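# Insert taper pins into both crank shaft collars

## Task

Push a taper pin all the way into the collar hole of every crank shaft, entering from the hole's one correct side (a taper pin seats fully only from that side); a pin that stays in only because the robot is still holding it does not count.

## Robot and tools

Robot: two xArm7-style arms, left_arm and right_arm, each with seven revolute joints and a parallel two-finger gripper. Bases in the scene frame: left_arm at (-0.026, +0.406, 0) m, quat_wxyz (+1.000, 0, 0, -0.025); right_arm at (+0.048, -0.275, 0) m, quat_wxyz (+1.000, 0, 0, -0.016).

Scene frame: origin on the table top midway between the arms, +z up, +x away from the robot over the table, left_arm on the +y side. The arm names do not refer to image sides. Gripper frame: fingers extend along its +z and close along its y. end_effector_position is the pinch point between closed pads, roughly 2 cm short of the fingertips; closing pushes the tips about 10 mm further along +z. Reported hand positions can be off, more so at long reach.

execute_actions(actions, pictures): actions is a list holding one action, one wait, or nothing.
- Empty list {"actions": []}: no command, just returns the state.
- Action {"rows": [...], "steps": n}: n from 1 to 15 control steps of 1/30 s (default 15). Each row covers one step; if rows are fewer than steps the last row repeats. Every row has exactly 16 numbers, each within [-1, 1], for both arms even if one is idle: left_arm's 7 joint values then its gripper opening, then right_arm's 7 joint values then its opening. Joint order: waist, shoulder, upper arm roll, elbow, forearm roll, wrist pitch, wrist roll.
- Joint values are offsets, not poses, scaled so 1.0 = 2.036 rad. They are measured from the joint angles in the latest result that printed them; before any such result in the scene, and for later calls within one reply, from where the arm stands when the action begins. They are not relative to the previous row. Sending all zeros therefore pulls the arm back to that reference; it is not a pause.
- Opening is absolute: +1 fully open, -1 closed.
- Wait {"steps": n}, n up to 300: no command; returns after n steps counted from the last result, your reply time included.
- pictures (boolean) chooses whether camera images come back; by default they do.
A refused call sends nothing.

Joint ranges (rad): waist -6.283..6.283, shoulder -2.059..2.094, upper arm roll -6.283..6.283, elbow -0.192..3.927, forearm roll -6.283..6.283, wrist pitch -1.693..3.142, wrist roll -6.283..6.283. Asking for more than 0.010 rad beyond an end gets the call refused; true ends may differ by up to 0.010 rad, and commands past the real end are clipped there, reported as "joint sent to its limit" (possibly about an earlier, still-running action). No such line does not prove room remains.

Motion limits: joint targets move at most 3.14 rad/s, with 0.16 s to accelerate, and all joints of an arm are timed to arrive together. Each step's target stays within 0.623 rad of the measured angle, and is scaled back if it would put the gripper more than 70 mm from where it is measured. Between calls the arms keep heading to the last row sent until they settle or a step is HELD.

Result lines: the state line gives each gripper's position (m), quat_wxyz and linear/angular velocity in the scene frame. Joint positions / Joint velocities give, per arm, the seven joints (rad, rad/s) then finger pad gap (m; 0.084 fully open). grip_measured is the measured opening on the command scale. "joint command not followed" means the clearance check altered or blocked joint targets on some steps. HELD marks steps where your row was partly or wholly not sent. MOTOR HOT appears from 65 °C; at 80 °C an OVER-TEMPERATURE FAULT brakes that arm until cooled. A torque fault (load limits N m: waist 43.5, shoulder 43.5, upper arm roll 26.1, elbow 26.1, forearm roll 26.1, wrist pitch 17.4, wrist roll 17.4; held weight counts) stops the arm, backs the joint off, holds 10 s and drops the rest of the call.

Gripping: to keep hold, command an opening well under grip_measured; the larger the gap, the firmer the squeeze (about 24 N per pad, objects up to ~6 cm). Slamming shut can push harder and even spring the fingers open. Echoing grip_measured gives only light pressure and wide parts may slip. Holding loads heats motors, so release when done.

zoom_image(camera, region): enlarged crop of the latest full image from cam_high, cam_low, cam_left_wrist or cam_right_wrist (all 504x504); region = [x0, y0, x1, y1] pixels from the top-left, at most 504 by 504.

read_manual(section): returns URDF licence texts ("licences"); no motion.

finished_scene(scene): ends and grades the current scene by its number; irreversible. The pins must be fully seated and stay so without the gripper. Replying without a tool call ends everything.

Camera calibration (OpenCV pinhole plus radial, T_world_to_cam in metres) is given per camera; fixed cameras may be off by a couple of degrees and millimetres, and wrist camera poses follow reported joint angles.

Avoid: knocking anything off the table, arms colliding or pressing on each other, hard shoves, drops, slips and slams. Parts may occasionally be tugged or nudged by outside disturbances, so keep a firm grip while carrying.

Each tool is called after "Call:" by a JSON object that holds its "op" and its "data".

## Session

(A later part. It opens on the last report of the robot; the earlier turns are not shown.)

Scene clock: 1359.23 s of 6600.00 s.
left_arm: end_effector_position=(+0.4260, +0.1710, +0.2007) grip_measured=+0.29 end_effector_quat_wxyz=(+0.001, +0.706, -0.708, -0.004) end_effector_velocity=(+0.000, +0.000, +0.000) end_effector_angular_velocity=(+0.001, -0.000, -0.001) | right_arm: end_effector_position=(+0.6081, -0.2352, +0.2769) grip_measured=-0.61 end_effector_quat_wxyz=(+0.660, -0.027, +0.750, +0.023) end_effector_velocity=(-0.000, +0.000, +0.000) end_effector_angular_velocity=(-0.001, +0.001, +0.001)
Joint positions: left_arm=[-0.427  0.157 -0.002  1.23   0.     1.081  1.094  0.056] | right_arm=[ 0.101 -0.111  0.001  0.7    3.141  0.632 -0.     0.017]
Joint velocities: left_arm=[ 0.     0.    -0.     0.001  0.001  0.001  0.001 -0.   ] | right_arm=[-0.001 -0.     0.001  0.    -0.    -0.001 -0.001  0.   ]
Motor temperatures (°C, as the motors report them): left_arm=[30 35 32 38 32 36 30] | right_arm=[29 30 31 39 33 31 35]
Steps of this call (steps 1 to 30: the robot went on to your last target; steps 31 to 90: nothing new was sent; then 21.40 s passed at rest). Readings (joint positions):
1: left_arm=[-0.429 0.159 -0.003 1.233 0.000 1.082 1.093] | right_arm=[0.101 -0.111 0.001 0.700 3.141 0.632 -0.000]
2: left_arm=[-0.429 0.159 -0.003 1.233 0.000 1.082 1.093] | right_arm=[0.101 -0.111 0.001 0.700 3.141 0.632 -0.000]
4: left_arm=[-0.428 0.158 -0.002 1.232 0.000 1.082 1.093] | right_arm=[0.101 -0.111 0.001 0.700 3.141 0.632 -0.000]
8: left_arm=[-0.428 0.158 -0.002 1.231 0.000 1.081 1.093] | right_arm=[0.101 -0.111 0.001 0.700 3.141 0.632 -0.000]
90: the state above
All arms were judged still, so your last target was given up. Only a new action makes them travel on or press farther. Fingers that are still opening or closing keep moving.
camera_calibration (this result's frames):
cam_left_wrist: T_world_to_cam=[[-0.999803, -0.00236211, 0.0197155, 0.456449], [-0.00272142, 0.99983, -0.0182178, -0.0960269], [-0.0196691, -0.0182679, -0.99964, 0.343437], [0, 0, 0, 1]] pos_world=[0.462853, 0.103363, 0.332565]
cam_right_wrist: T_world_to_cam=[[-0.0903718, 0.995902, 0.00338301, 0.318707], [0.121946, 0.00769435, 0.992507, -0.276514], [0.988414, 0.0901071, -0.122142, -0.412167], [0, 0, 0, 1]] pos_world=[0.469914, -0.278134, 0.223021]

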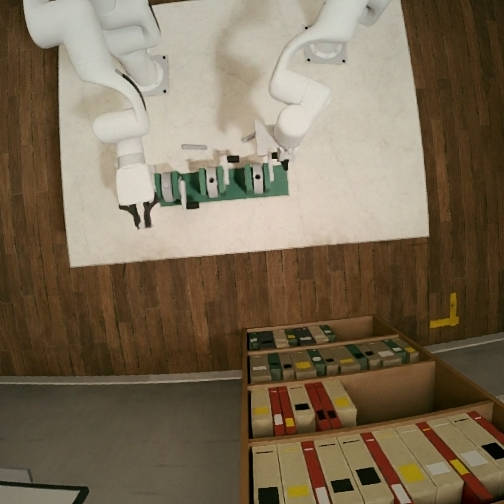

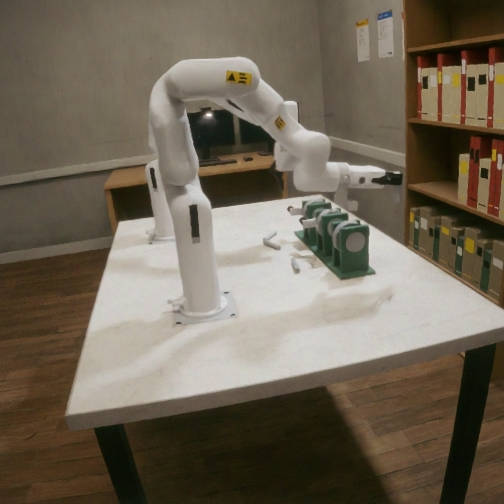

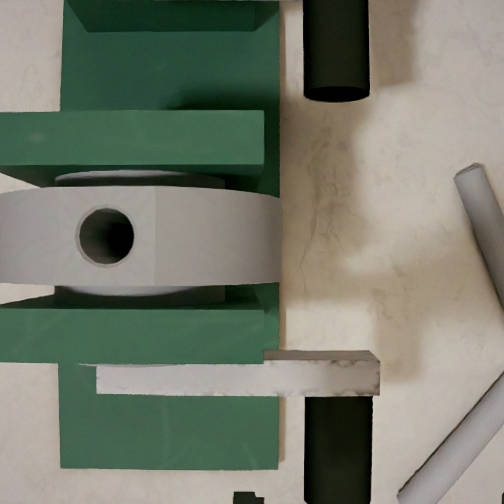

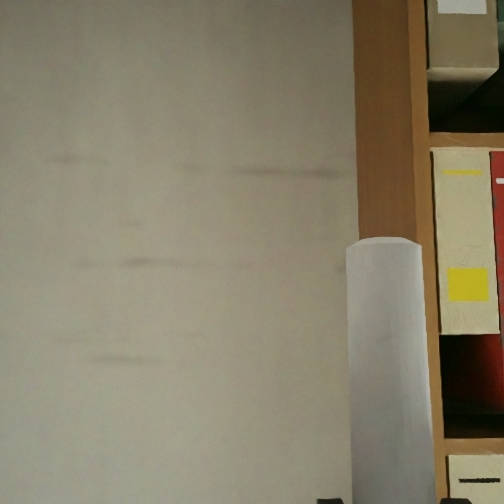

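Call:
{"op": "execute_actions", "data": {"actions": [{"rows": [[0.0005,0.0639,0.001,-0.0594,0,-0.1194,0.001,0.3, 0.1986,-0.0803,0,-0.135,0,0.0575,0,-1]], "steps": 15}]}}

Scene clock: 1367.73 s of 6600.00 s.
left_arm: end_effector_position=(+0.4273, +0.1720, +0.1071) grip_measured=+0.29 end_effector_quat_wxyz=(+0.002, +0.707, -0.708, -0.006) end_effector_velocity=(+0.005, -0.003, -0.004) end_effector_angular_velocity=(-0.013, -0.026, -0.000) | right_arm: end_effector_position=(+0.4992, -0.0634, +0.2478) grip_measured=-0.61 end_effector_quat_wxyz=(+0.646, -0.164, +0.732, +0.143) end_effector_velocity=(-0.202, +0.203, -0.059) end_effector_angular_velocity=(-0.021, +0.027, +0.543)
Joint positions: left_arm=[-0.426  0.284 -0.     1.114  0.     0.842  1.096  0.056] | right_arm=[ 0.466 -0.258  0.004  0.452  3.141  0.736 -0.     0.017]
Joint velocities: left_arm=[-0.001  0.006 -0.    -0.011  0.    -0.046 -0.001 -0.   ] | right_arm=[ 0.512 -0.198  0.031 -0.363 -0.001  0.132  0.002 -0.   ]
Motor temperatures (°C, as the motors report them): left_arm=[30 35 32 38 32 35 30] | right_arm=[29 30 31 39 33 31 35]
Steps of this call (steps 1 to 90: nothing new was sent; then 5.00 s passed at rest; steps 91 to 105: all 15 steps of this action). Readings (joint positions):
91: left_arm=[-0.427 0.157 -0.002 1.230 0.000 1.081 1.094] | right_arm=[0.101 -0.111 0.001 0.700 3.141 0.632 -0.000]
92: left_arm=[-0.427 0.159 -0.002 1.228 0.000 1.074 1.094] | right_arm=[0.107 -0.113 -0.001 0.696 3.141 0.634 -0.000]
94: left_arm=[-0.427 0.180 -0.002 1.210 0.000 1.025 1.094] | right_arm=[0.148 -0.131 -0.005 0.668 3.141 0.647 -0.000]
98: left_arm=[-0.427 0.262 -0.000 1.133 0.000 0.896 1.095] | right_arm=[0.267 -0.178 0.002 0.587 3.141 0.680 -0.000]
105: the state above
camera_calibration (this result's frames):
cam_left_wrist: T_world_to_cam=[[-0.999725, -0.00322223, 0.0232231, 0.459348], [-0.00359644, 0.999864, -0.0160902, -0.0985512], [-0.0231681, -0.0161693, -0.999601, 0.251061], [0, 0, 0, 1]] pos_world=[0.464684, 0.104077, 0.238707]
cam_right_wrist: T_world_to_cam=[[-0.442418, 0.896806, 0.00248963, 0.307604], [0.107723, 0.0503862, 0.992903, -0.22596], [0.890316, 0.439546, -0.118898, -0.253279], [0, 0, 0, 1]] pos_world=[0.385928, -0.153148, 0.193476]

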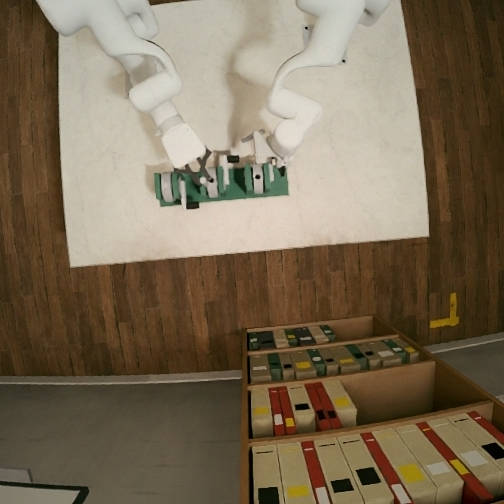

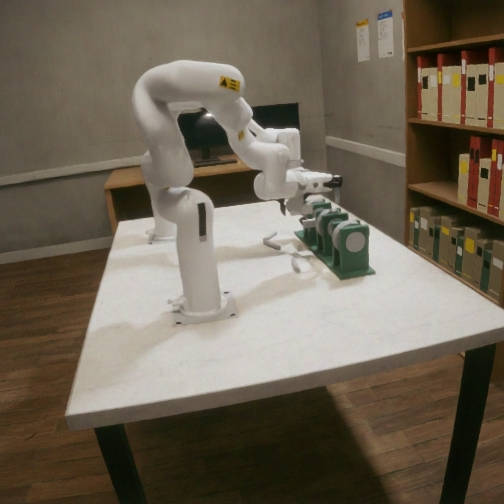

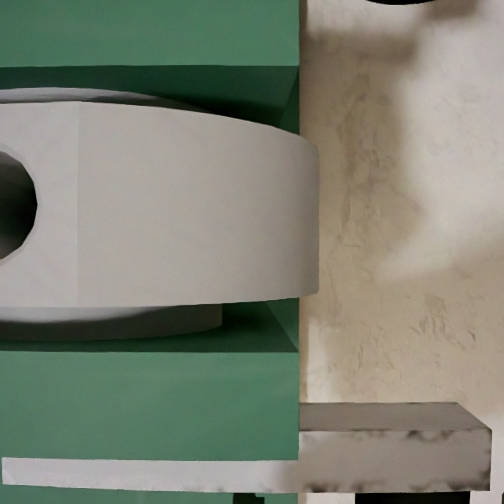

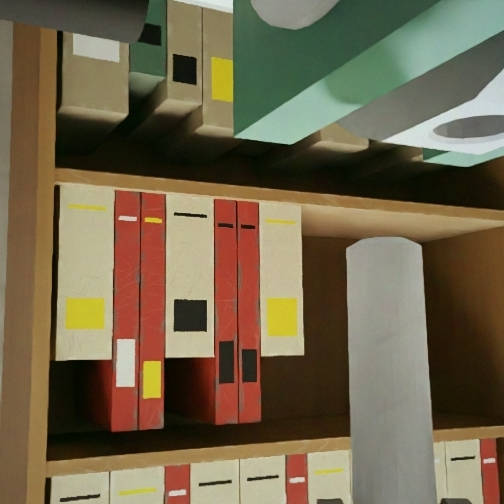

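Call:
{"op": "execute_actions", "data": {"actions": [{"rows": [[0,0.0015,0,-0.0025,0,-0.002,0,-0.58, 0.0193,-0.0081,-0.002,-0.0132,0,0.0064,0,-1]], "steps": 15}], "pictures": false}}

Scene clock: 1373.20 s of 6600.00 s.
left_arm: end_effector_position=(+0.4250, +0.1727, +0.1034) grip_measured=-0.47 end_effector_quat_wxyz=(+0.003, +0.706, -0.708, -0.009) end_effector_velocity=(+0.001, -0.000, +0.001) end_effector_angular_velocity=(-0.001, -0.002, -0.000) | right_arm: end_effector_position=(+0.4854, -0.0507, +0.2451) grip_measured=-0.61 end_effector_quat_wxyz=(+0.644, -0.176, +0.728, +0.155) end_effector_velocity=(+0.000, +0.000, +0.000) end_effector_angular_velocity=(-0.000, -0.001, -0.000)
Joint positions: left_arm=[-0.427  0.287 -0.     1.107 -0.     0.839  1.096  0.024] | right_arm=[ 0.505 -0.275 -0.     0.425  3.141  0.749 -0.     0.017]
Joint velocities: left_arm=[ 0.    -0.001  0.     0.     0.    -0.001  0.     0.   ] | right_arm=[-0.002  0.     0.002  0.001 -0.     0.    -0.    -0.   ]
Motor temperatures (°C, as the motors report them): left_arm=[30 35 32 38 32 35 30] | right_arm=[29 30 31 39 33 31 35]
Steps of this call (steps 1 to 30: the robot went on to your last target; steps 31 to 90: nothing new was sent; then 1.97 s passed at rest; steps 91 to 105: all 15 steps of this action). Readings (joint positions):
91: left_arm=[-0.426 0.287 0.000 1.110 0.000 0.838 1.096] | right_arm=[0.505 -0.275 0.001 0.425 3.141 0.749 -0.000]
92: left_arm=[-0.426 0.287 0.000 1.109 0.000 0.838 1.096] | right_arm=[0.505 -0.275 0.001 0.425 3.141 0.749 -0.000]
94: left_arm=[-0.426 0.287 -0.000 1.109 0.000 0.838 1.096] | right_arm=[0.505 -0.275 0.000 0.425 3.141 0.749 -0.000]
98: left_arm=[-0.427 0.287 -0.001 1.107 -0.000 0.839 1.095] | right_arm=[0.505 -0.275 -0.000 0.425 3.141 0.749 -0.000]
105: the state above

Call:
{"op": "execute_actions", "data": {"actions": [{"rows": [[0.0008,-0.0025,0,0.006,0,0.0076,0.0007,-0.58,0,0,0,0,0,0,0,-1],[0.0017,-0.005,0,0.012,0,0.0152,0.0013,-0.58,0,0,0,0,0,0,0,-1],[0.0025,-0.0074,0,0.018,0,0.0228,0.002,-0.58,0,0,0,0,0,0,0,-1],[0.0033,-0.0098,0,0.024,0,0.0305,0.0027,-0.58,0,0,0,0,0,0,0,-1],[0.0042,-0.0123,0,0.030,0,0.038,0.0033,-0.58,0,0,0,0,0,0,0,-1],[0.005,-0.0147,0,0.0364,0,0.0457,0.004,-0.58,0,0,0,0,0,0,0,-1],[0.0067,-0.0115,0,0.0473,0,0.0533,0.0057,-0.58,0,0,0,0,0,0,0,-1],[0.0085,-0.0082,0,0.0582,0,0.061,0.0075,-0.58,0,0,0,0,0,0,0,-1],[0.0102,-0.005,0,0.0691,0,0.0686,0.0092,-0.58,0,0,0,0,0,0,0,-1],[0.0119,-0.0017,0,0.08,0,0.0763,0.0109,-0.58,0,0,0,0,0,0,0,-1],[0.0137,0.0015,0,0.0909,0,0.084,0.0127,-0.58,0,0,0,0,0,0,0,-1],[0.0154,0.0048,0,0.1018,0,0.0916,0.0144,-0.58,0,0,0,0,0,0,0,-1]], "steps": 15}], "pictures": false}}

Scene clock: 1389.60 s of 6600.00 s.
left_arm: end_effector_position=(+0.4629, +0.1725, +0.1622) grip_measured=-0.47 end_effector_quat_wxyz=(-0.001, +0.708, -0.706, +0.001) end_effector_velocity=(+0.008, -0.001, +0.007) end_effector_angular_velocity=(+0.046, +0.121, -0.027) | right_arm: end_effector_position=(+0.4854, -0.0507, +0.2451) grip_measured=-0.61 end_effector_quat_wxyz=(+0.644, -0.176, +0.728, +0.155) end_effector_velocity=(+0.001, -0.001, -0.000) end_effector_angular_velocity=(+0.000, +0.001, -0.002)
Joint positions: left_arm=[-0.397  0.294  0.002  1.297  0.     1.002  1.122  0.024] | right_arm=[ 0.505 -0.275 -0.     0.425  3.141  0.749 -0.     0.017]
Joint velocities: left_arm=[ 0.03   0.107 -0.023  0.202 -0.005  0.224  0.038 -0.   ] | right_arm=[ 0.     0.    -0.003  0.    -0.    -0.001  0.    -0.   ]
Motor temperatures (°C, as the motors report them): left_arm=[30 35 33 40 32 36 30] | right_arm=[29 30 31 39 33 31 35]
Steps of this call (steps 1 to 15: the robot went on to your last target; steps 16 to 90: nothing new was sent; then 12.90 s passed at rest; steps 91 to 105: all 15 steps of this action). Readings (joint positions):
91: left_arm=[-0.426 0.287 -0.000 1.109 0.000 0.838 1.096] | right_arm=[0.505 -0.275 -0.000 0.425 3.141 0.749 -0.000]
92: left_arm=[-0.426 0.286 -0.000 1.111 0.000 0.842 1.096] | right_arm=[0.505 -0.275 -0.000 0.425 3.141 0.749 -0.000]
94: left_arm=[-0.425 0.281 -0.001 1.123 -0.000 0.862 1.097] | right_arm=[0.505 -0.275 -0.000 0.425 3.141 0.749 -0.000]
98: left_arm=[-0.418 0.264 -0.001 1.168 -0.000 0.920 1.103] | right_arm=[0.505 -0.275 -0.000 0.425 3.141 0.749 -0.000]
105: the state above

Call:
{"op": "execute_actions", "data": {"actions": [{"rows": [[0.0006,0.0013,-0.001,0.0084,0,0.0115,0.0016,-0.58,0,0,0,0,0,0,0,-1],[0.0027,0.009,-0.001,0.0217,0,0.0172,0.0037,-0.58,0,0,0,0,0,0,0,-1],[0.0049,0.0167,-0.001,0.035,0,0.0228,0.0059,-0.58,0,0,0,0,0,0,0,-1],[0.007,0.0244,-0.001,0.0484,0,0.0285,0.008,-0.58,0,0,0,0,0,0,0,-1],[0.0091,0.032,-0.001,0.0617,0,0.0341,0.0101,-0.58,0,0,0,0,0,0,0,-1],[0.0113,0.0397,-0.001,0.075,0,0.0398,0.0123,-0.58,0,0,0,0,0,0,0,-1],[0.0134,0.0474,-0.001,0.0884,0,0.0454,0.0144,-0.58,0,0,0,0,0,0,0,-1],[0.0153,0.0572,-0.001,0.101,0,0.0482,0.0163,-0.58,0,0,0,0,0,0,0,-1],[0.0172,0.067,-0.001,0.1136,0,0.051,0.0182,-0.58,0,0,0,0,0,0,0,-1],[0.0191,0.0768,-0.001,0.1262,0,0.0538,0.0201,-0.58,0,0,0,0,0,0,0,-1],[0.021,0.0866,-0.001,0.1388,0,0.0566,0.022,-0.58,0,0,0,0,0,0,0,-1],[0.0229,0.0964,-0.001,0.1514,0,0.0594,0.0239,-0.58,0,0,0,0,0,0,0,-1],[0.0248,0.1062,-0.001,0.164,0,0.0622,0.0258,-0.58,0,0,0,0,0,0,0,-1]], "steps": 15}], "pictures": false}}

Scene clock: 1398.30 s of 6600.00 s.
left_arm: end_effector_position=(+0.5222, +0.1721, +0.1682) grip_measured=-0.47 end_effector_quat_wxyz=(+0.002, +0.707, -0.707, -0.004) end_effector_velocity=(+0.118, +0.001, -0.047) end_effector_angular_velocity=(-0.004, +0.007, +0.008) | right_arm: end_effector_position=(+0.4854, -0.0507, +0.2451) grip_measured=-0.61 end_effector_quat_wxyz=(+0.644, -0.176, +0.728, +0.155) end_effector_velocity=(-0.000, +0.001, -0.000) end_effector_angular_velocity=(+0.001, +0.001, +0.001)
Joint positions: left_arm=[-0.353  0.478 -0.     1.588  0.     1.12   1.168  0.024] | right_arm=[ 0.505 -0.275 -0.     0.425  3.141  0.749 -0.     0.017]
Joint velocities: left_arm=[ 0.082  0.432 -0.001  0.523 -0.006  0.096  0.076  0.   ] | right_arm=[ 0.001  0.    -0.     0.    -0.    -0.     0.001 -0.   ]
Motor temperatures (°C, as the motors report them): left_arm=[30 36 33 41 32 36 30] | right_arm=[29 30 31 39 33 31 35]
Steps of this call (steps 1 to 30: the robot went on to your last target; steps 31 to 90: nothing new was sent; then 5.20 s passed at rest; steps 91 to 105: all 15 steps of this action). Readings (joint positions):
91: left_arm=[-0.395 0.297 -0.000 1.315 -0.000 1.025 1.125] | right_arm=[0.505 -0.275 -0.000 0.425 3.141 0.749 -0.000]
92: left_arm=[-0.395 0.297 -0.000 1.315 0.000 1.026 1.125] | right_arm=[0.505 -0.275 -0.000 0.425 3.141 0.749 -0.000]
94: left_arm=[-0.393 0.306 -0.001 1.331 0.000 1.036 1.128] | right_arm=[0.505 -0.275 -0.000 0.425 3.141 0.749 -0.000]
98: left_arm=[-0.380 0.354 -0.000 1.416 0.000 1.071 1.141] | right_arm=[0.505 -0.275 -0.000 0.425 3.141 0.749 -0.000]
105: the state above

Call:
{"op": "execute_actions", "data": {"actions": [{"rows": [[0.0016,0.008,0,0.0105,0,0.0021,0.0016,-0.58,0,0,0,0,0,0,0,-1],[0.0032,0.0158,0,0.021,0,0.0042,0.0032,-0.58,0,0,0,0,0,0,0,-1],[0.0045,0.0248,0,0.0293,0,0.0035,0.0045,-0.58,0,0,0,0,0,0,0,-1],[0.0058,0.0338,0,0.0375,0,0.0027,0.0058,-0.58,0,0,0,0,0,0,0,-1],[0.0071,0.0428,0,0.0458,0,0.002,0.0071,-0.58,0,0,0,0,0,0,0,-1],[0.0083,0.0519,0,0.0541,0,0.0013,0.0083,-0.58,0,0,0,0,0,0,0,-1],[0.0096,0.0609,0,0.0623,0,0.0005,0.0096,-0.58,0,0,0,0,0,0,0,-1],[0.0109,0.0699,0,0.0706,0,-0.0002,0.0109,-0.58,0,0,0,0,0,0,0,-1],[0.0113,0.0753,0,0.0718,0,-0.0044,0.0113,-0.58,0,0,0,0,0,0,0,-1],[0.0118,0.0807,0,0.0729,0,-0.0087,0.0118,-0.58,0,0,0,0,0,0,0,-1],[0.0122,0.0861,0,0.0741,0,-0.0129,0.0122,-0.58,0,0,0,0,0,0,0,-1],[0.0126,0.0915,0,0.0753,0,-0.0171,0.0126,-0.58,0,0,0,0,0,0,0,-1],[0.0131,0.0969,0,0.0764,0,-0.0214,0.0131,-0.58,0,0,0,0,0,0,0,-1],[0.0135,0.1023,0,0.0776,0,-0.0256,0.0135,-0.58,0,0,0,0,0,0,0,-1]], "steps": 15}], "pictures": false}}

Call:
{"op": "execute_actions", "data": {"actions": [{"steps": 15}]}}

Scene clock: 1415.23 s of 6600.00 s.
left_arm: end_effector_position=(+0.5636, +0.1722, +0.1223) grip_measured=-0.47 end_effector_quat_wxyz=(+0.001, +0.707, -0.707, -0.002) end_effector_velocity=(+0.040, +0.001, -0.146) end_effector_angular_velocity=(+0.006, +0.018, -0.001) | right_arm: end_effector_position=(+0.4854, -0.0507, +0.2451) grip_measured=-0.61 end_effector_quat_wxyz=(+0.644, -0.176, +0.728, +0.155) end_effector_velocity=(+0.001, -0.001, +0.000) end_effector_angular_velocity=(+0.003, +0.001, -0.003)
Joint positions: left_arm=[-0.328  0.658  0.     1.74   0.     1.086  1.193  0.024] | right_arm=[ 0.505 -0.275 -0.     0.425  3.141  0.749 -0.     0.017]
Joint velocities: left_arm=[ 0.026  0.314 -0.002  0.091 -0.    -0.203  0.026 -0.   ] | right_arm=[-0.001 -0.001 -0.002 -0.     0.001 -0.001  0.002 -0.   ]
Motor temperatures (°C, as the motors report them): left_arm=[30 37 33 44 32 37 30] | right_arm=[29 30 31 39 33 31 35]
Steps of this call (steps 1 to 30: the robot went on to your last target; steps 31 to 90: nothing new was sent; then 13.43 s passed at rest; steps 91 to 105: all 15 steps of this action). Readings (joint positions):
91: left_arm=[-0.347 0.510 -0.000 1.629 0.000 1.128 1.174] | right_arm=[0.505 -0.275 -0.000 0.425 3.141 0.749 -0.000]
92: left_arm=[-0.347 0.507 -0.000 1.625 0.000 1.126 1.173] | right_arm=[0.505 -0.275 -0.000 0.425 3.141 0.749 -0.000]
94: left_arm=[-0.347 0.505 -0.001 1.623 0.000 1.128 1.174] | right_arm=[0.505 -0.275 -0.000 0.425 3.141 0.749 -0.000]
98: left_arm=[-0.339 0.561 -0.000 1.679 0.000 1.125 1.182] | right_arm=[0.505 -0.275 -0.000 0.425 3.141 0.749 -0.000]
105: the state above

Scene clock: 1415.73 s of 6600.00 s.
left_arm: end_effector_position=(+0.5659, +0.1722, +0.1093) grip_measured=-0.47 end_effector_quat_wxyz=(+0.002, +0.707, -0.707, -0.004) end_effector_velocity=(+0.000, +0.000, -0.003) end_effector_angular_velocity=(+0.001, +0.002, +0.000) | right_arm: end_effector_position=(+0.4854, -0.0507, +0.2451) grip_measured=-0.61 end_effector_quat_wxyz=(+0.644, -0.176, +0.728, +0.155) end_effector_velocity=(-0.000, +0.000, +0.001) end_effector_angular_velocity=(+0.001, -0.001, +0.000)
Joint positions: left_arm=[-0.326  0.685 -0.     1.747  0.     1.071  1.195  0.024] | right_arm=[ 0.505 -0.275 -0.     0.425  3.141  0.749 -0.     0.017]
Joint velocities: left_arm=[ 0.     0.006  0.     0.001  0.    -0.003  0.     0.   ] | right_arm=[ 0.001 -0.001 -0.001 -0.    -0.     0.     0.    -0.   ]
Motor temperatures (°C, as the motors report them): left_arm=[30 37 33 44 32 37 30] | right_arm=[29 30 31 39 33 31 35]
Steps of this call (steps 1 to 15: the robot went on to your last target). Readings (joint positions):
1: left_arm=[-0.327 0.668 -0.000 1.742 0.000 1.080 1.194] | right_arm=[0.505 -0.275 -0.000 0.425 3.141 0.749 -0.000]
2: left_arm=[-0.326 0.674 -0.000 1.744 0.000 1.076 1.194] | right_arm=[0.505 -0.275 -0.000 0.425 3.141 0.749 -0.000]
4: left_arm=[-0.326 0.680 -0.000 1.745 0.000 1.072 1.195] | right_arm=[0.505 -0.275 -0.000 0.425 3.141 0.749 -0.000]
8: left_arm=[-0.326 0.683 -0.000 1.746 0.000 1.071 1.195] | right_arm=[0.505 -0.275 -0.000 0.425 3.141 0.749 -0.000]
15: the state above
camera_calibration (this result's frames):
cam_left_wrist: T_world_to_cam=[[-0.999777, -0.00409923, 0.0207329, 0.598358], [-0.00448273, 0.999819, -0.0184845, -0.0975158], [-0.0206534, -0.0185733, -0.999614, 0.255441], [0, 0, 0, 1]] pos_world=[0.603062, 0.104695, 0.241135]
cam_right_wrist: T_world_to_cam=[[-0.47386, 0.880593, 0.0034836, 0.30428], [0.104008, 0.0520389, 0.993214, -0.220605], [0.874436, 0.471007, -0.116248, -0.238249], [0, 0, 0, 1]] pos_world=[0.375464, -0.14425, 0.190352]

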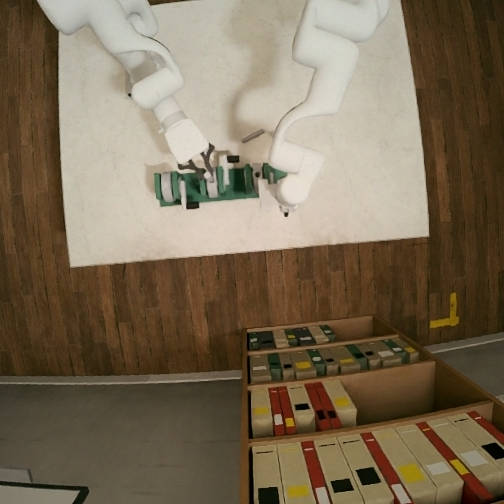

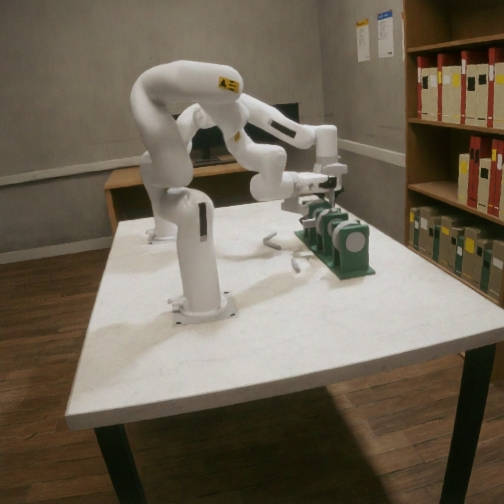

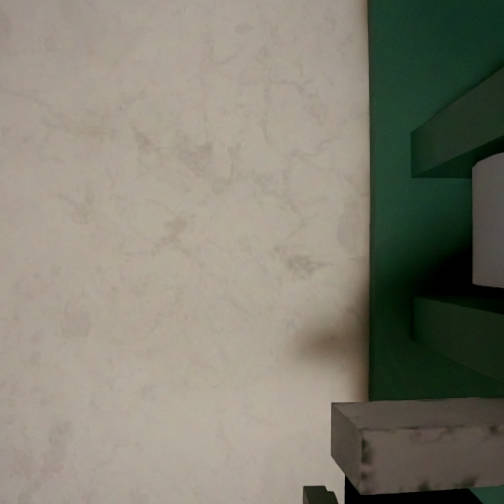

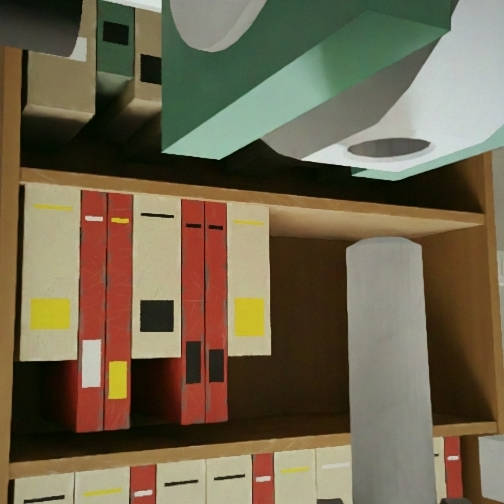

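Call:
{"op": "execute_actions", "data": {"actions": [{"rows": [[0,0,0,0,0,0,0,0.3,0,0,0,0,0,0,0,-1]], "steps": 12}], "pictures": false}}

Scene clock: 1423.23 s of 6600.00 s.
left_arm: end_effector_position=(+0.5666, +0.1723, +0.1097) grip_measured=+0.29 end_effector_quat_wxyz=(+0.001, +0.707, -0.707, -0.003) end_effector_velocity=(-0.004, -0.000, -0.001) end_effector_angular_velocity=(+0.002, +0.011, -0.001) | right_arm: end_effector_position=(+0.4854, -0.0507, +0.2451) grip_measured=-0.61 end_effector_quat_wxyz=(+0.644, -0.176, +0.728, +0.155) end_effector_velocity=(-0.000, +0.001, -0.000) end_effector_angular_velocity=(-0.001, -0.001, +0.002)
Joint positions: left_arm=[-0.326  0.685 -0.     1.748  0.     1.07   1.195  0.056] | right_arm=[ 0.505 -0.275 -0.     0.425  3.141  0.749 -0.     0.017]
Joint velocities: left_arm=[-0.001 -0.003 -0.001 -0.004 -0.001  0.009  0.     0.   ] | right_arm=[ 0.001  0.002  0.001  0.001 -0.     0.001 -0.001 -0.   ]
Motor temperatures (°C, as the motors report them): left_arm=[30 37 33 44 32 37 30] | right_arm=[29 30 31 39 33 31 35]
Steps of this call (steps 1 to 15: the robot went on to your last target; steps 16 to 90: nothing new was sent; then 4.10 s passed at rest; steps 91 to 102: all 12 steps of this action). Readings (joint positions):
91: left_arm=[-0.326 0.686 0.000 1.748 0.001 1.067 1.195] | right_arm=[0.505 -0.275 -0.000 0.425 3.141 0.749 -0.000]
92: left_arm=[-0.325 0.686 0.002 1.751 0.001 1.064 1.195] | right_arm=[0.505 -0.275 -0.000 0.425 3.141 0.749 -0.000]
94: left_arm=[-0.323 0.683 0.004 1.755 0.001 1.063 1.195] | right_arm=[0.505 -0.275 -0.000 0.425 3.141 0.749 -0.000]
98: left_arm=[-0.324 0.684 0.001 1.750 0.001 1.067 1.195] | right_arm=[0.505 -0.275 -0.000 0.425 3.141 0.749 -0.000]
102: the state above

Call:
{"op": "execute_actions", "data": {"actions": [{"rows": [[0,-0.0331,0,0.0756,0,0.1093,0,0.3,0,0,0,0,0,0,0,-1]], "steps": 9}], "pictures": false}}

Call:
{"op": "execute_actions", "data": {"actions": [{"rows": [[-0.0359,-0.223,0,-0.1503,0,0.0737,-0.0359,0.3,0,0,0,0,0,0,0,-1]], "steps": 15}], "pictures": false}}

Call:
{"op": "execute_actions", "data": {"actions": [{"steps": 10}]}}

Scene clock: 1434.40 s of 6600.00 s.
left_arm: end_effector_position=(+0.5706, +0.1707, +0.1972) grip_measured=+0.29 end_effector_quat_wxyz=(-0.002, +0.707, -0.707, +0.005) end_effector_velocity=(+0.003, -0.002, +0.207) end_effector_angular_velocity=(-0.039, -0.099, -0.001) | right_arm: end_effector_position=(+0.4854, -0.0507, +0.2451) grip_measured=-0.61 end_effector_quat_wxyz=(+0.644, -0.176, +0.728, +0.155) end_effector_velocity=(+0.000, -0.000, +0.000) end_effector_angular_velocity=(+0.001, -0.000, -0.001)
Joint positions: left_arm=[-0.326  0.619 -0.     1.889  0.     1.259  1.195  0.056] | right_arm=[ 0.505 -0.275 -0.     0.425  3.141  0.749 -0.     0.017]
Joint velocities: left_arm=[-0.    -0.172 -0.001  0.291  0.001  0.357 -0.    -0.   ] | right_arm=[-0.     0.    -0.    -0.     0.     0.001  0.    -0.   ]
Motor temperatures (°C, as the motors report them): left_arm=[30 37 33 42 32 37 30] | right_arm=[29 30 31 39 33 31 35]
Steps of this call (steps 1 to 15: the robot went on to your last target; steps 16 to 90: nothing new was sent; then 7.87 s passed at rest; steps 91 to 99: all 9 steps of this action). Readings (joint positions):
91: left_arm=[-0.326 0.685 -0.000 1.747 0.000 1.071 1.195] | right_arm=[0.505 -0.275 -0.000 0.425 3.141 0.749 -0.000]
92: left_arm=[-0.326 0.684 -0.000 1.750 0.000 1.078 1.195] | right_arm=[0.505 -0.275 -0.000 0.425 3.141 0.749 -0.000]
94: left_arm=[-0.326 0.675 -0.000 1.778 0.000 1.127 1.195] | right_arm=[0.505 -0.275 -0.000 0.425 3.141 0.749 -0.000]
98: left_arm=[-0.326 0.627 -0.000 1.876 0.000 1.245 1.195] | right_arm=[0.505 -0.275 -0.000 0.425 3.141 0.749 -0.000]
99: the state above

Scene clock: 1434.90 s of 6600.00 s.
left_arm: end_effector_position=(+0.4582, +0.1741, +0.3196) grip_measured=+0.29 end_effector_quat_wxyz=(-0.003, +0.706, -0.708, +0.008) end_effector_velocity=(-0.093, +0.015, +0.077) end_effector_angular_velocity=(-0.008, -0.019, +0.006) | right_arm: end_effector_position=(+0.4854, -0.0507, +0.2451) grip_measured=-0.61 end_effector_quat_wxyz=(+0.644, -0.176, +0.728, +0.155) end_effector_velocity=(+0.000, -0.000, +0.000) end_effector_angular_velocity=(-0.003, -0.002, -0.000)
Joint positions: left_arm=[-0.395  0.188 -0.002  1.606  0.     1.4    1.127  0.056] | right_arm=[ 0.505 -0.275 -0.     0.425  3.141  0.749 -0.     0.017]
Joint velocities: left_arm=[-0.053 -0.334  0.003 -0.221  0.001  0.093 -0.056 -0.   ] | right_arm=[-0.001  0.    -0.001  0.    -0.     0.    -0.004 -0.   ]
Motor temperatures (°C, as the motors report them): left_arm=[30 37 33 42 32 37 30] | right_arm=[29 30 31 39 33 31 35]
Steps of this call (steps 1 to 15: all 15 steps of this action). Readings (joint positions):
1: left_arm=[-0.326 0.615 -0.000 1.895 0.000 1.269 1.195] | right_arm=[0.505 -0.275 -0.000 0.425 3.141 0.749 -0.000]
2: left_arm=[-0.326 0.610 0.000 1.892 0.000 1.277 1.194] | right_arm=[0.505 -0.275 -0.000 0.425 3.141 0.749 -0.000]
4: left_arm=[-0.333 0.571 0.002 1.851 0.001 1.295 1.186] | right_arm=[0.505 -0.275 -0.000 0.425 3.141 0.749 -0.000]
8: left_arm=[-0.359 0.414 -0.001 1.752 0.000 1.337 1.162] | right_arm=[0.505 -0.275 -0.000 0.425 3.141 0.749 -0.000]
15: the state above

Scene clock: 1435.23 s of 6600.00 s.
left_arm: end_effector_position=(+0.4502, +0.1771, +0.3200) grip_measured=+0.29 end_effector_quat_wxyz=(-0.001, +0.707, -0.707, +0.003) end_effector_velocity=(-0.002, -0.003, +0.011) end_effector_angular_velocity=(-0.010, -0.019, -0.005) | right_arm: end_effector_position=(+0.4854, -0.0507, +0.2451) grip_measured=-0.61 end_effector_quat_wxyz=(+0.644, -0.176, +0.728, +0.155) end_effector_velocity=(-0.000, +0.001, +0.001) end_effector_angular_velocity=(+0.002, -0.001, +0.002)
Joint positions: left_arm=[-0.398  0.167 -0.     1.583  0.     1.409  1.122  0.056] | right_arm=[ 0.505 -0.275 -0.     0.425  3.141  0.749 -0.     0.017]
Joint velocities: left_arm=[-0.004 -0.02  -0.003  0.002 -0.     0.001 -0.001 -0.   ] | right_arm=[ 0.    -0.001  0.002  0.001  0.    -0.001  0.002 -0.   ]
Motor temperatures (°C, as the motors report them): left_arm=[30 37 33 42 32 37 30] | right_arm=[29 30 31 39 33 31 35]
Steps of this call (steps 1 to 10: the robot went on to your last target). Readings (joint positions):
1: left_arm=[-0.396 0.179 -0.001 1.599 0.000 1.403 1.125] | right_arm=[0.505 -0.275 -0.000 0.425 3.141 0.749 -0.000]
2: left_arm=[-0.397 0.175 -0.001 1.594 0.000 1.405 1.124] | right_arm=[0.505 -0.275 -0.000 0.425 3.141 0.749 -0.000]
4: left_arm=[-0.397 0.173 0.000 1.586 0.000 1.407 1.123] | right_arm=[0.505 -0.275 -0.000 0.425 3.141 0.749 -0.000]
8: left_arm=[-0.398 0.169 0.000 1.583 0.000 1.409 1.122] | right_arm=[0.505 -0.275 -0.000 0.425 3.141 0.749 -0.000]
10: the state above
camera_calibration (this result's frames):
cam_left_wrist: T_world_to_cam=[[-0.99997, -0.00489453, 0.00595034, 0.483293], [-0.00503859, 0.999689, -0.0244414, -0.0967901], [-0.00582886, -0.0244707, -0.999684, 0.458105], [0, 0, 0, 1]] pos_world=[0.485461, 0.110336, 0.452718]
cam_right_wrist: T_world_to_cam=[[-0.47386, 0.880593, 0.0034839, 0.30428], [0.104008, 0.0520387, 0.993214, -0.220605], [0.874436, 0.471007, -0.116248, -0.238249], [0, 0, 0, 1]] pos_world=[0.375464, -0.14425, 0.190352]

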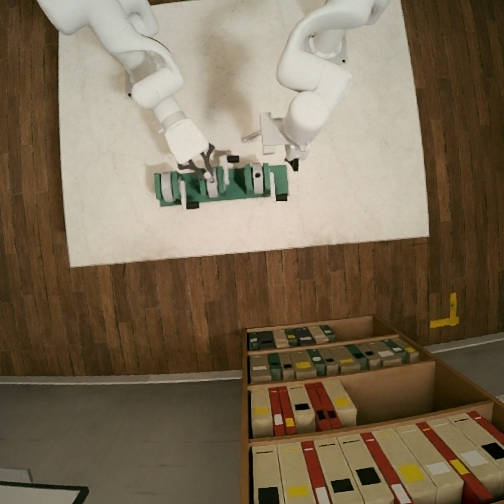

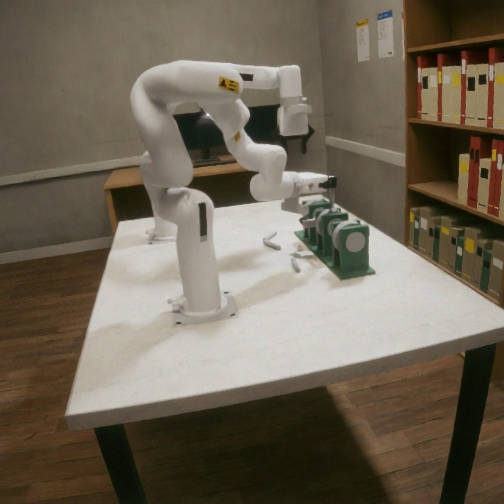

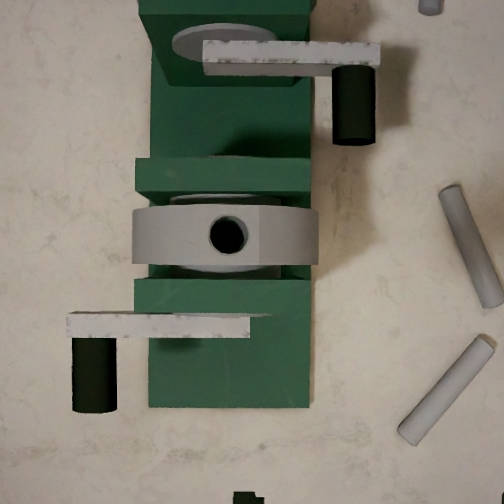

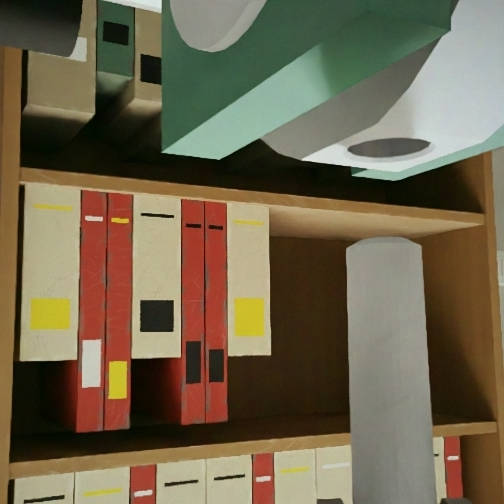

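Call:
{"op": "zoom_image", "data": {"camera": "cam_right_wrist", "region": [300, 110, 480, 290]}}

Region (300, 110, 480, 290) of cam_right_wrist's 504x504 image, scaled by 2.800, with more detail than that image has.

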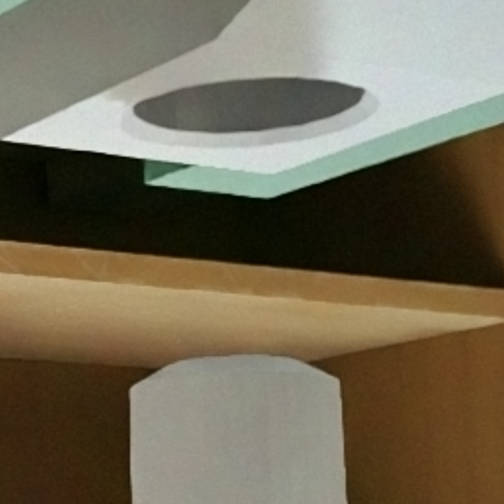

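Call:
{"op": "execute_actions", "data": {"actions": [{"rows": [[0,0,0,0,0,0,0,0.3,0.001,0.0243,0,-0.0083,0,0.0326,0,-1]], "steps": 15}]}}

Call:
{"op": "zoom_image", "data": {"camera": "cam_right_wrist", "region": [300, 110, 480, 290]}}

Scene clock: 1458.03 s of 6600.00 s.
left_arm: end_effector_position=(+0.4502, +0.1770, +0.3200) grip_measured=+0.29 end_effector_quat_wxyz=(-0.001, +0.707, -0.707, +0.003) end_effector_velocity=(-0.000, +0.000, +0.001) end_effector_angular_velocity=(-0.001, -0.001, +0.000) | right_arm: end_effector_position=(+0.4851, -0.0498, +0.2284) grip_measured=-0.61 end_effector_quat_wxyz=(+0.644, -0.177, +0.728, +0.156) end_effector_velocity=(-0.000, -0.001, -0.002) end_effector_angular_velocity=(-0.002, +0.001, -0.002)
Joint positions: left_arm=[-0.398  0.167 -0.     1.583  0.     1.409  1.122  0.056] | right_arm=[ 0.507 -0.226 -0.     0.408  3.141  0.815 -0.     0.017]
Joint velocities: left_arm=[ 0.    -0.002  0.     0.002  0.     0.002 -0.    -0.   ] | right_arm=[-0.     0.003 -0.003 -0.004 -0.     0.005 -0.001  0.   ]
Motor temperatures (°C, as the motors report them): left_arm=[30 36 32 40 32 36 30] | right_arm=[29 30 31 39 33 31 35]
Steps of this call (steps 1 to 30: the robot went on to your last target; steps 31 to 90: nothing new was sent; then 19.30 s passed at rest; steps 91 to 105: all 15 steps of this action). Readings (joint positions):
91: left_arm=[-0.399 0.165 -0.000 1.583 0.000 1.409 1.122] | right_arm=[0.505 -0.275 -0.000 0.425 3.141 0.750 -0.000]
92: left_arm=[-0.399 0.165 -0.000 1.583 0.000 1.409 1.122] | right_arm=[0.506 -0.271 -0.000 0.424 3.141 0.757 -0.000]
94: left_arm=[-0.398 0.166 -0.000 1.583 0.000 1.409 1.122] | right_arm=[0.506 -0.249 -0.000 0.417 3.141 0.786 -0.000]
98: left_arm=[-0.398 0.167 -0.000 1.583 0.000 1.409 1.122] | right_arm=[0.507 -0.229 -0.000 0.408 3.141 0.809 -0.000]
105: the state above
camera_calibration (this result's frames):
cam_left_wrist: T_world_to_cam=[[-0.999971, -0.00488191, 0.0059015, 0.483305], [-0.00502493, 0.999688, -0.0244673, -0.09678], [-0.00578021, -0.0244962, -0.999683, 0.458114], [0, 0, 0, 1]] pos_world=[0.485452, 0.110331, 0.452749]
cam_right_wrist: T_world_to_cam=[[-0.475629, 0.879639, 0.00347741, 0.304166], [0.103466, 0.0520186, 0.993272, -0.203819], [0.87354, 0.472789, -0.115755, -0.23989], [0, 0, 0, 1]] pos_world=[0.375312, -0.143537, 0.173621]

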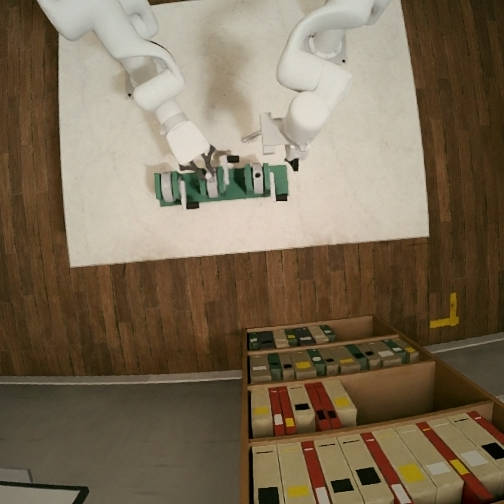

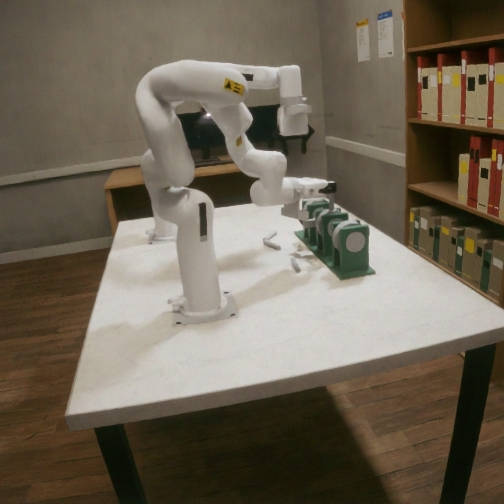

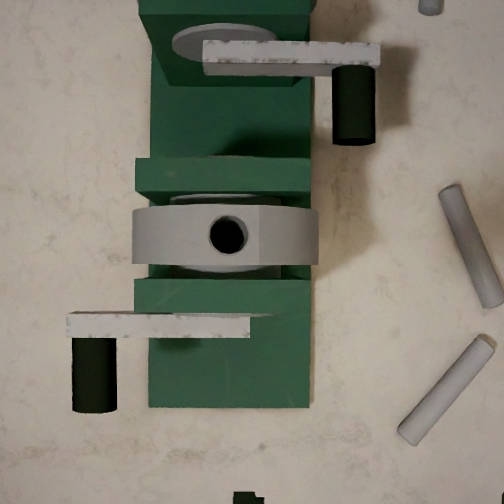

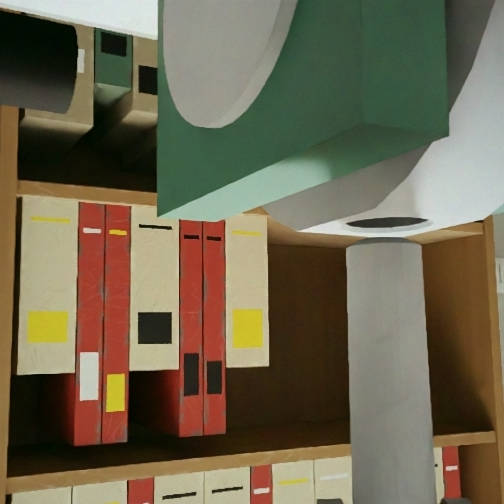

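Region (300, 110, 480, 290) of cam_right_wrist's 504x504 image, scaled by 2.800, with more detail than that image has.

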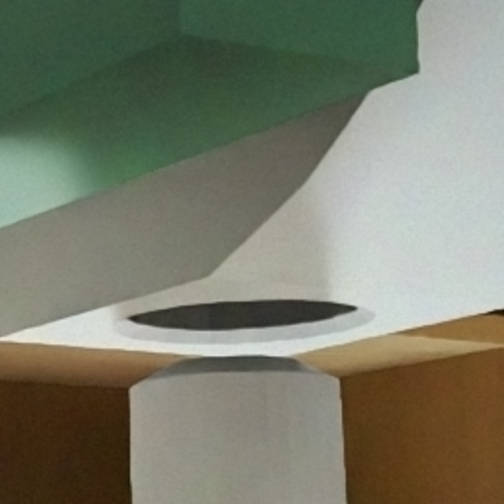

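Call:
{"op": "execute_actions", "data": {"actions": [{"rows": [[0,0,0,0,0,0,0,0.3,0.0006,0.0122,0,-0.0033,0,0.0155,0,-1]], "steps": 15}]}}

Call:
{"op": "zoom_image", "data": {"camera": "cam_right_wrist", "region": [300, 150, 480, 330]}}

Scene clock: 1464.43 s of 6600.00 s.
left_arm: end_effector_position=(+0.4502, +0.1770, +0.3200) grip_measured=+0.29 end_effector_quat_wxyz=(-0.001, +0.707, -0.707, +0.003) end_effector_velocity=(+0.000, -0.000, +0.000) end_effector_angular_velocity=(-0.001, -0.000, -0.000) | right_arm: end_effector_position=(+0.4848, -0.0492, +0.2204) grip_measured=-0.61 end_effector_quat_wxyz=(+0.644, -0.177, +0.728, +0.157) end_effector_velocity=(+0.001, -0.000, +0.001) end_effector_angular_velocity=(+0.002, -0.003, -0.002)
Joint positions: left_arm=[-0.398  0.167 -0.     1.583  0.     1.409  1.122  0.056] | right_arm=[ 0.509 -0.201 -0.     0.401  3.141  0.846 -0.     0.017]
Joint velocities: left_arm=[ 0.     0.    -0.     0.001 -0.001 -0.     0.001 -0.   ] | right_arm=[ 0.    -0.001 -0.001 -0.     0.001  0.003 -0.    -0.   ]
Motor temperatures (°C, as the motors report them): left_arm=[30 36 32 40 32 36 30] | right_arm=[29 30 31 39 33 31 35]
Steps of this call (steps 1 to 15: the robot went on to your last target; steps 16 to 90: nothing new was sent; then 2.90 s passed at rest; steps 91 to 105: all 15 steps of this action). Readings (joint positions):
91: left_arm=[-0.398 0.167 -0.000 1.583 0.000 1.409 1.122] | right_arm=[0.507 -0.225 -0.000 0.408 3.141 0.816 -0.000]
92: left_arm=[-0.398 0.167 -0.000 1.583 0.000 1.409 1.122] | right_arm=[0.508 -0.222 -0.000 0.407 3.141 0.822 -0.000]
94: left_arm=[-0.398 0.167 -0.000 1.583 0.000 1.409 1.122] | right_arm=[0.508 -0.210 -0.000 0.404 3.141 0.836 -0.000]
98: left_arm=[-0.398 0.167 -0.000 1.583 0.000 1.409 1.122] | right_arm=[0.509 -0.202 -0.000 0.401 3.141 0.844 -0.000]
105: the state above
camera_calibration (this result's frames):
cam_left_wrist: T_world_to_cam=[[-0.999971, -0.00488204, 0.00590256, 0.483305], [-0.00502508, 0.999688, -0.0244668, -0.0967801], [-0.00578127, -0.0244957, -0.999683, 0.458114], [0, 0, 0, 1]] pos_world=[0.485453, 0.110331, 0.452749]
cam_right_wrist: T_world_to_cam=[[-0.476709, 0.879054, 0.00348091, 0.304085], [0.103582, 0.0522392, 0.993248, -0.195893], [0.872937, 0.473851, -0.115957, -0.240403], [0, 0, 0, 1]] pos_world=[0.375108, -0.143158, 0.165636]

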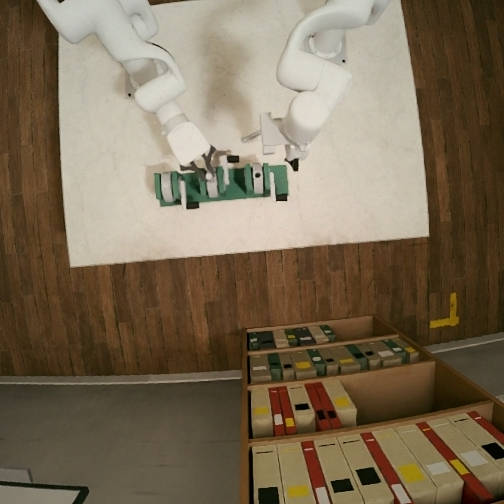

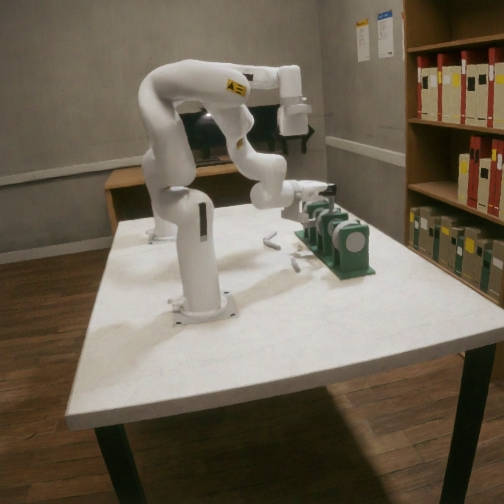

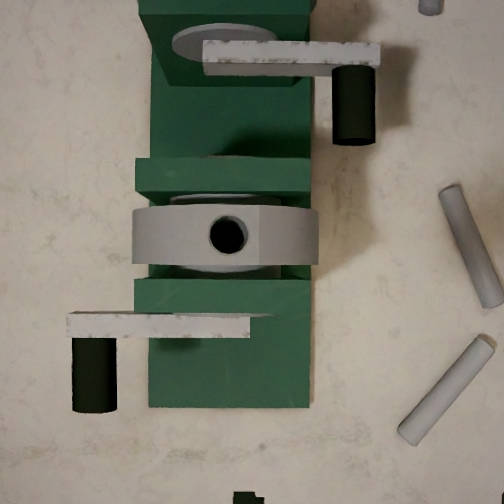

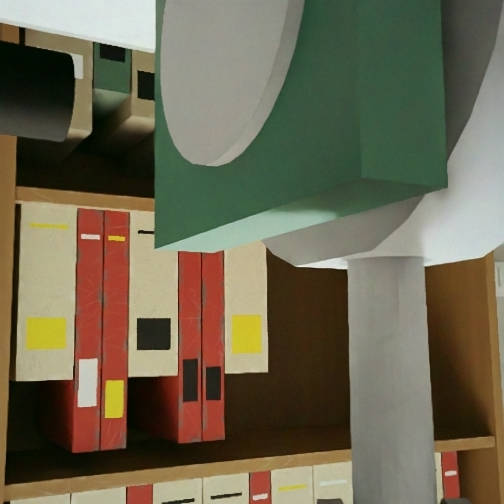

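Region (300, 150, 480, 330) of cam_right_wrist's 504x504 image, scaled by 2.800, with more detail than that image has.

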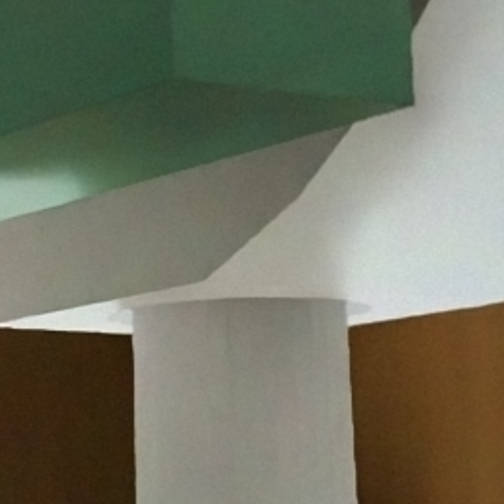

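Call:
{"op": "execute_actions", "data": {"actions": [{"rows": [[0,0,0,0,0,0,0,0.3,0,0.008,0,-0.0016,0,0.0098,0,-1],[0,0,0,0,0,0,0,0.3,0,0.012,0,-0.0025,0,0.0147,0,-1],[0,0,0,0,0,0,0,0.3,0,0.016,0,-0.0035,0,0.0196,0,-1],[0,0,0,0,0,0,0,0.3,0,0.020,0,-0.0042,0,0.024,0,-1],[0,0,0,0,0,0,0,0.3,0,0.024,0,-0.0049,0,0.029,0,-1],[0,0,0,0,0,0,0,0.3,0,0.028,0,-0.0056,0,0.034,0,-1],[0,0,0,0,0,0,0,0.3,0,0.0327,0,-0.0064,0,0.0391,0,-1]], "steps": 15}]}}

Scene clock: 1480.97 s of 6600.00 s.
left_arm: end_effector_position=(+0.4502, +0.1770, +0.3200) grip_measured=+0.29 end_effector_quat_wxyz=(-0.001, +0.707, -0.707, +0.003) end_effector_velocity=(-0.000, -0.000, +0.000) end_effector_angular_velocity=(-0.000, +0.001, +0.001) | right_arm: end_effector_position=(+0.4849, -0.0492, +0.2009) grip_measured=-0.61 end_effector_quat_wxyz=(+0.644, -0.177, +0.728, +0.157) end_effector_velocity=(+0.001, -0.001, -0.001) end_effector_angular_velocity=(+0.003, -0.006, -0.003)
Joint positions: left_arm=[-0.398  0.167 -0.     1.583  0.     1.409  1.122  0.056] | right_arm=[ 0.509 -0.136 -0.     0.389  3.141  0.924 -0.     0.017]
Joint velocities: left_arm=[-0.    -0.001 -0.    -0.001 -0.001  0.001 -0.001  0.   ] | right_arm=[-0.002  0.008 -0.001 -0.002  0.     0.016 -0.    -0.   ]
Motor temperatures (°C, as the motors report them): left_arm=[30 36 32 39 32 36 30] | right_arm=[29 30 31 39 33 31 35]
Steps of this call (steps 1 to 15: the robot went on to your last target; steps 16 to 90: nothing new was sent; then 13.03 s passed at rest; steps 91 to 105: all 15 steps of this action). Readings (joint positions):
91: left_arm=[-0.398 0.167 -0.000 1.583 0.000 1.409 1.122] | right_arm=[0.509 -0.201 -0.000 0.401 3.141 0.847 -0.000]
92: left_arm=[-0.398 0.167 -0.000 1.583 0.000 1.409 1.122] | right_arm=[0.509 -0.198 -0.000 0.401 3.141 0.852 -0.000]
94: left_arm=[-0.398 0.167 -0.000 1.583 0.000 1.409 1.122] | right_arm=[0.509 -0.184 -0.000 0.399 3.141 0.868 -0.000]
98: left_arm=[-0.398 0.167 -0.000 1.583 0.000 1.409 1.122] | right_arm=[0.509 -0.152 -0.000 0.391 3.141 0.905 -0.000]
105: the state above
camera_calibration (this result's frames):
cam_left_wrist: T_world_to_cam=[[-0.999971, -0.0048821, 0.00590254, 0.483305], [-0.00502514, 0.999688, -0.0244667, -0.0967801], [-0.00578125, -0.0244957, -0.999683, 0.458114], [0, 0, 0, 1]] pos_world=[0.485453, 0.110331, 0.452749]
cam_right_wrist: T_world_to_cam=[[-0.476663, 0.879079, 0.0034823, 0.304158], [0.103449, 0.0521585, 0.993266, -0.176475], [0.872978, 0.473813, -0.115802, -0.242821], [0, 0, 0, 1]] pos_world=[0.375215, -0.143122, 0.146109]

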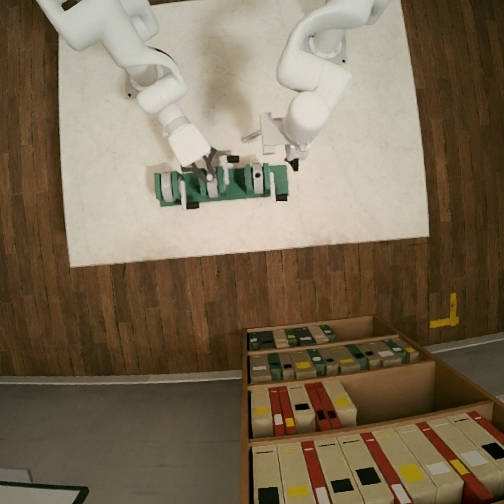

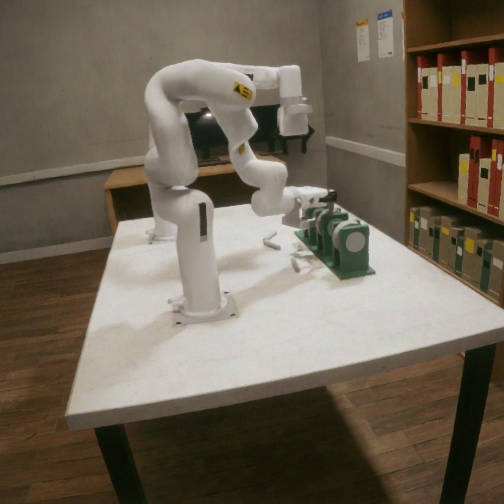

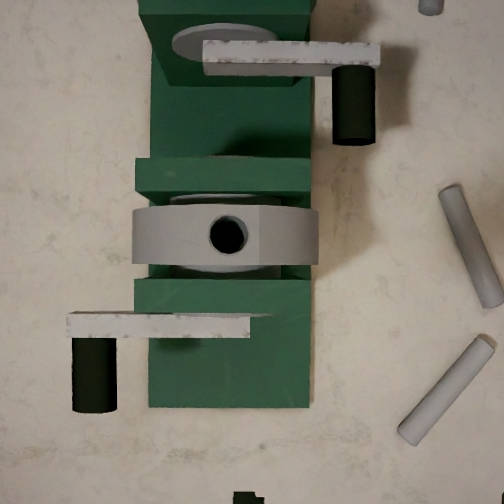

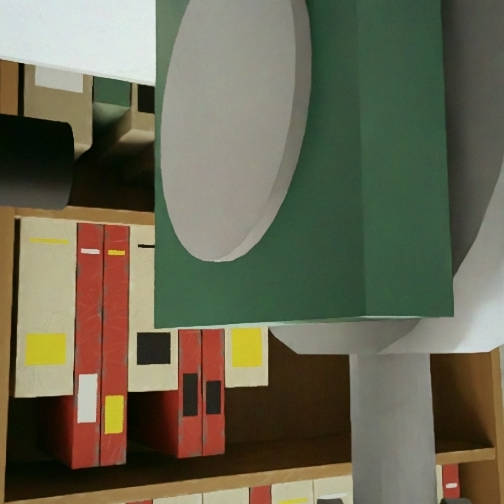

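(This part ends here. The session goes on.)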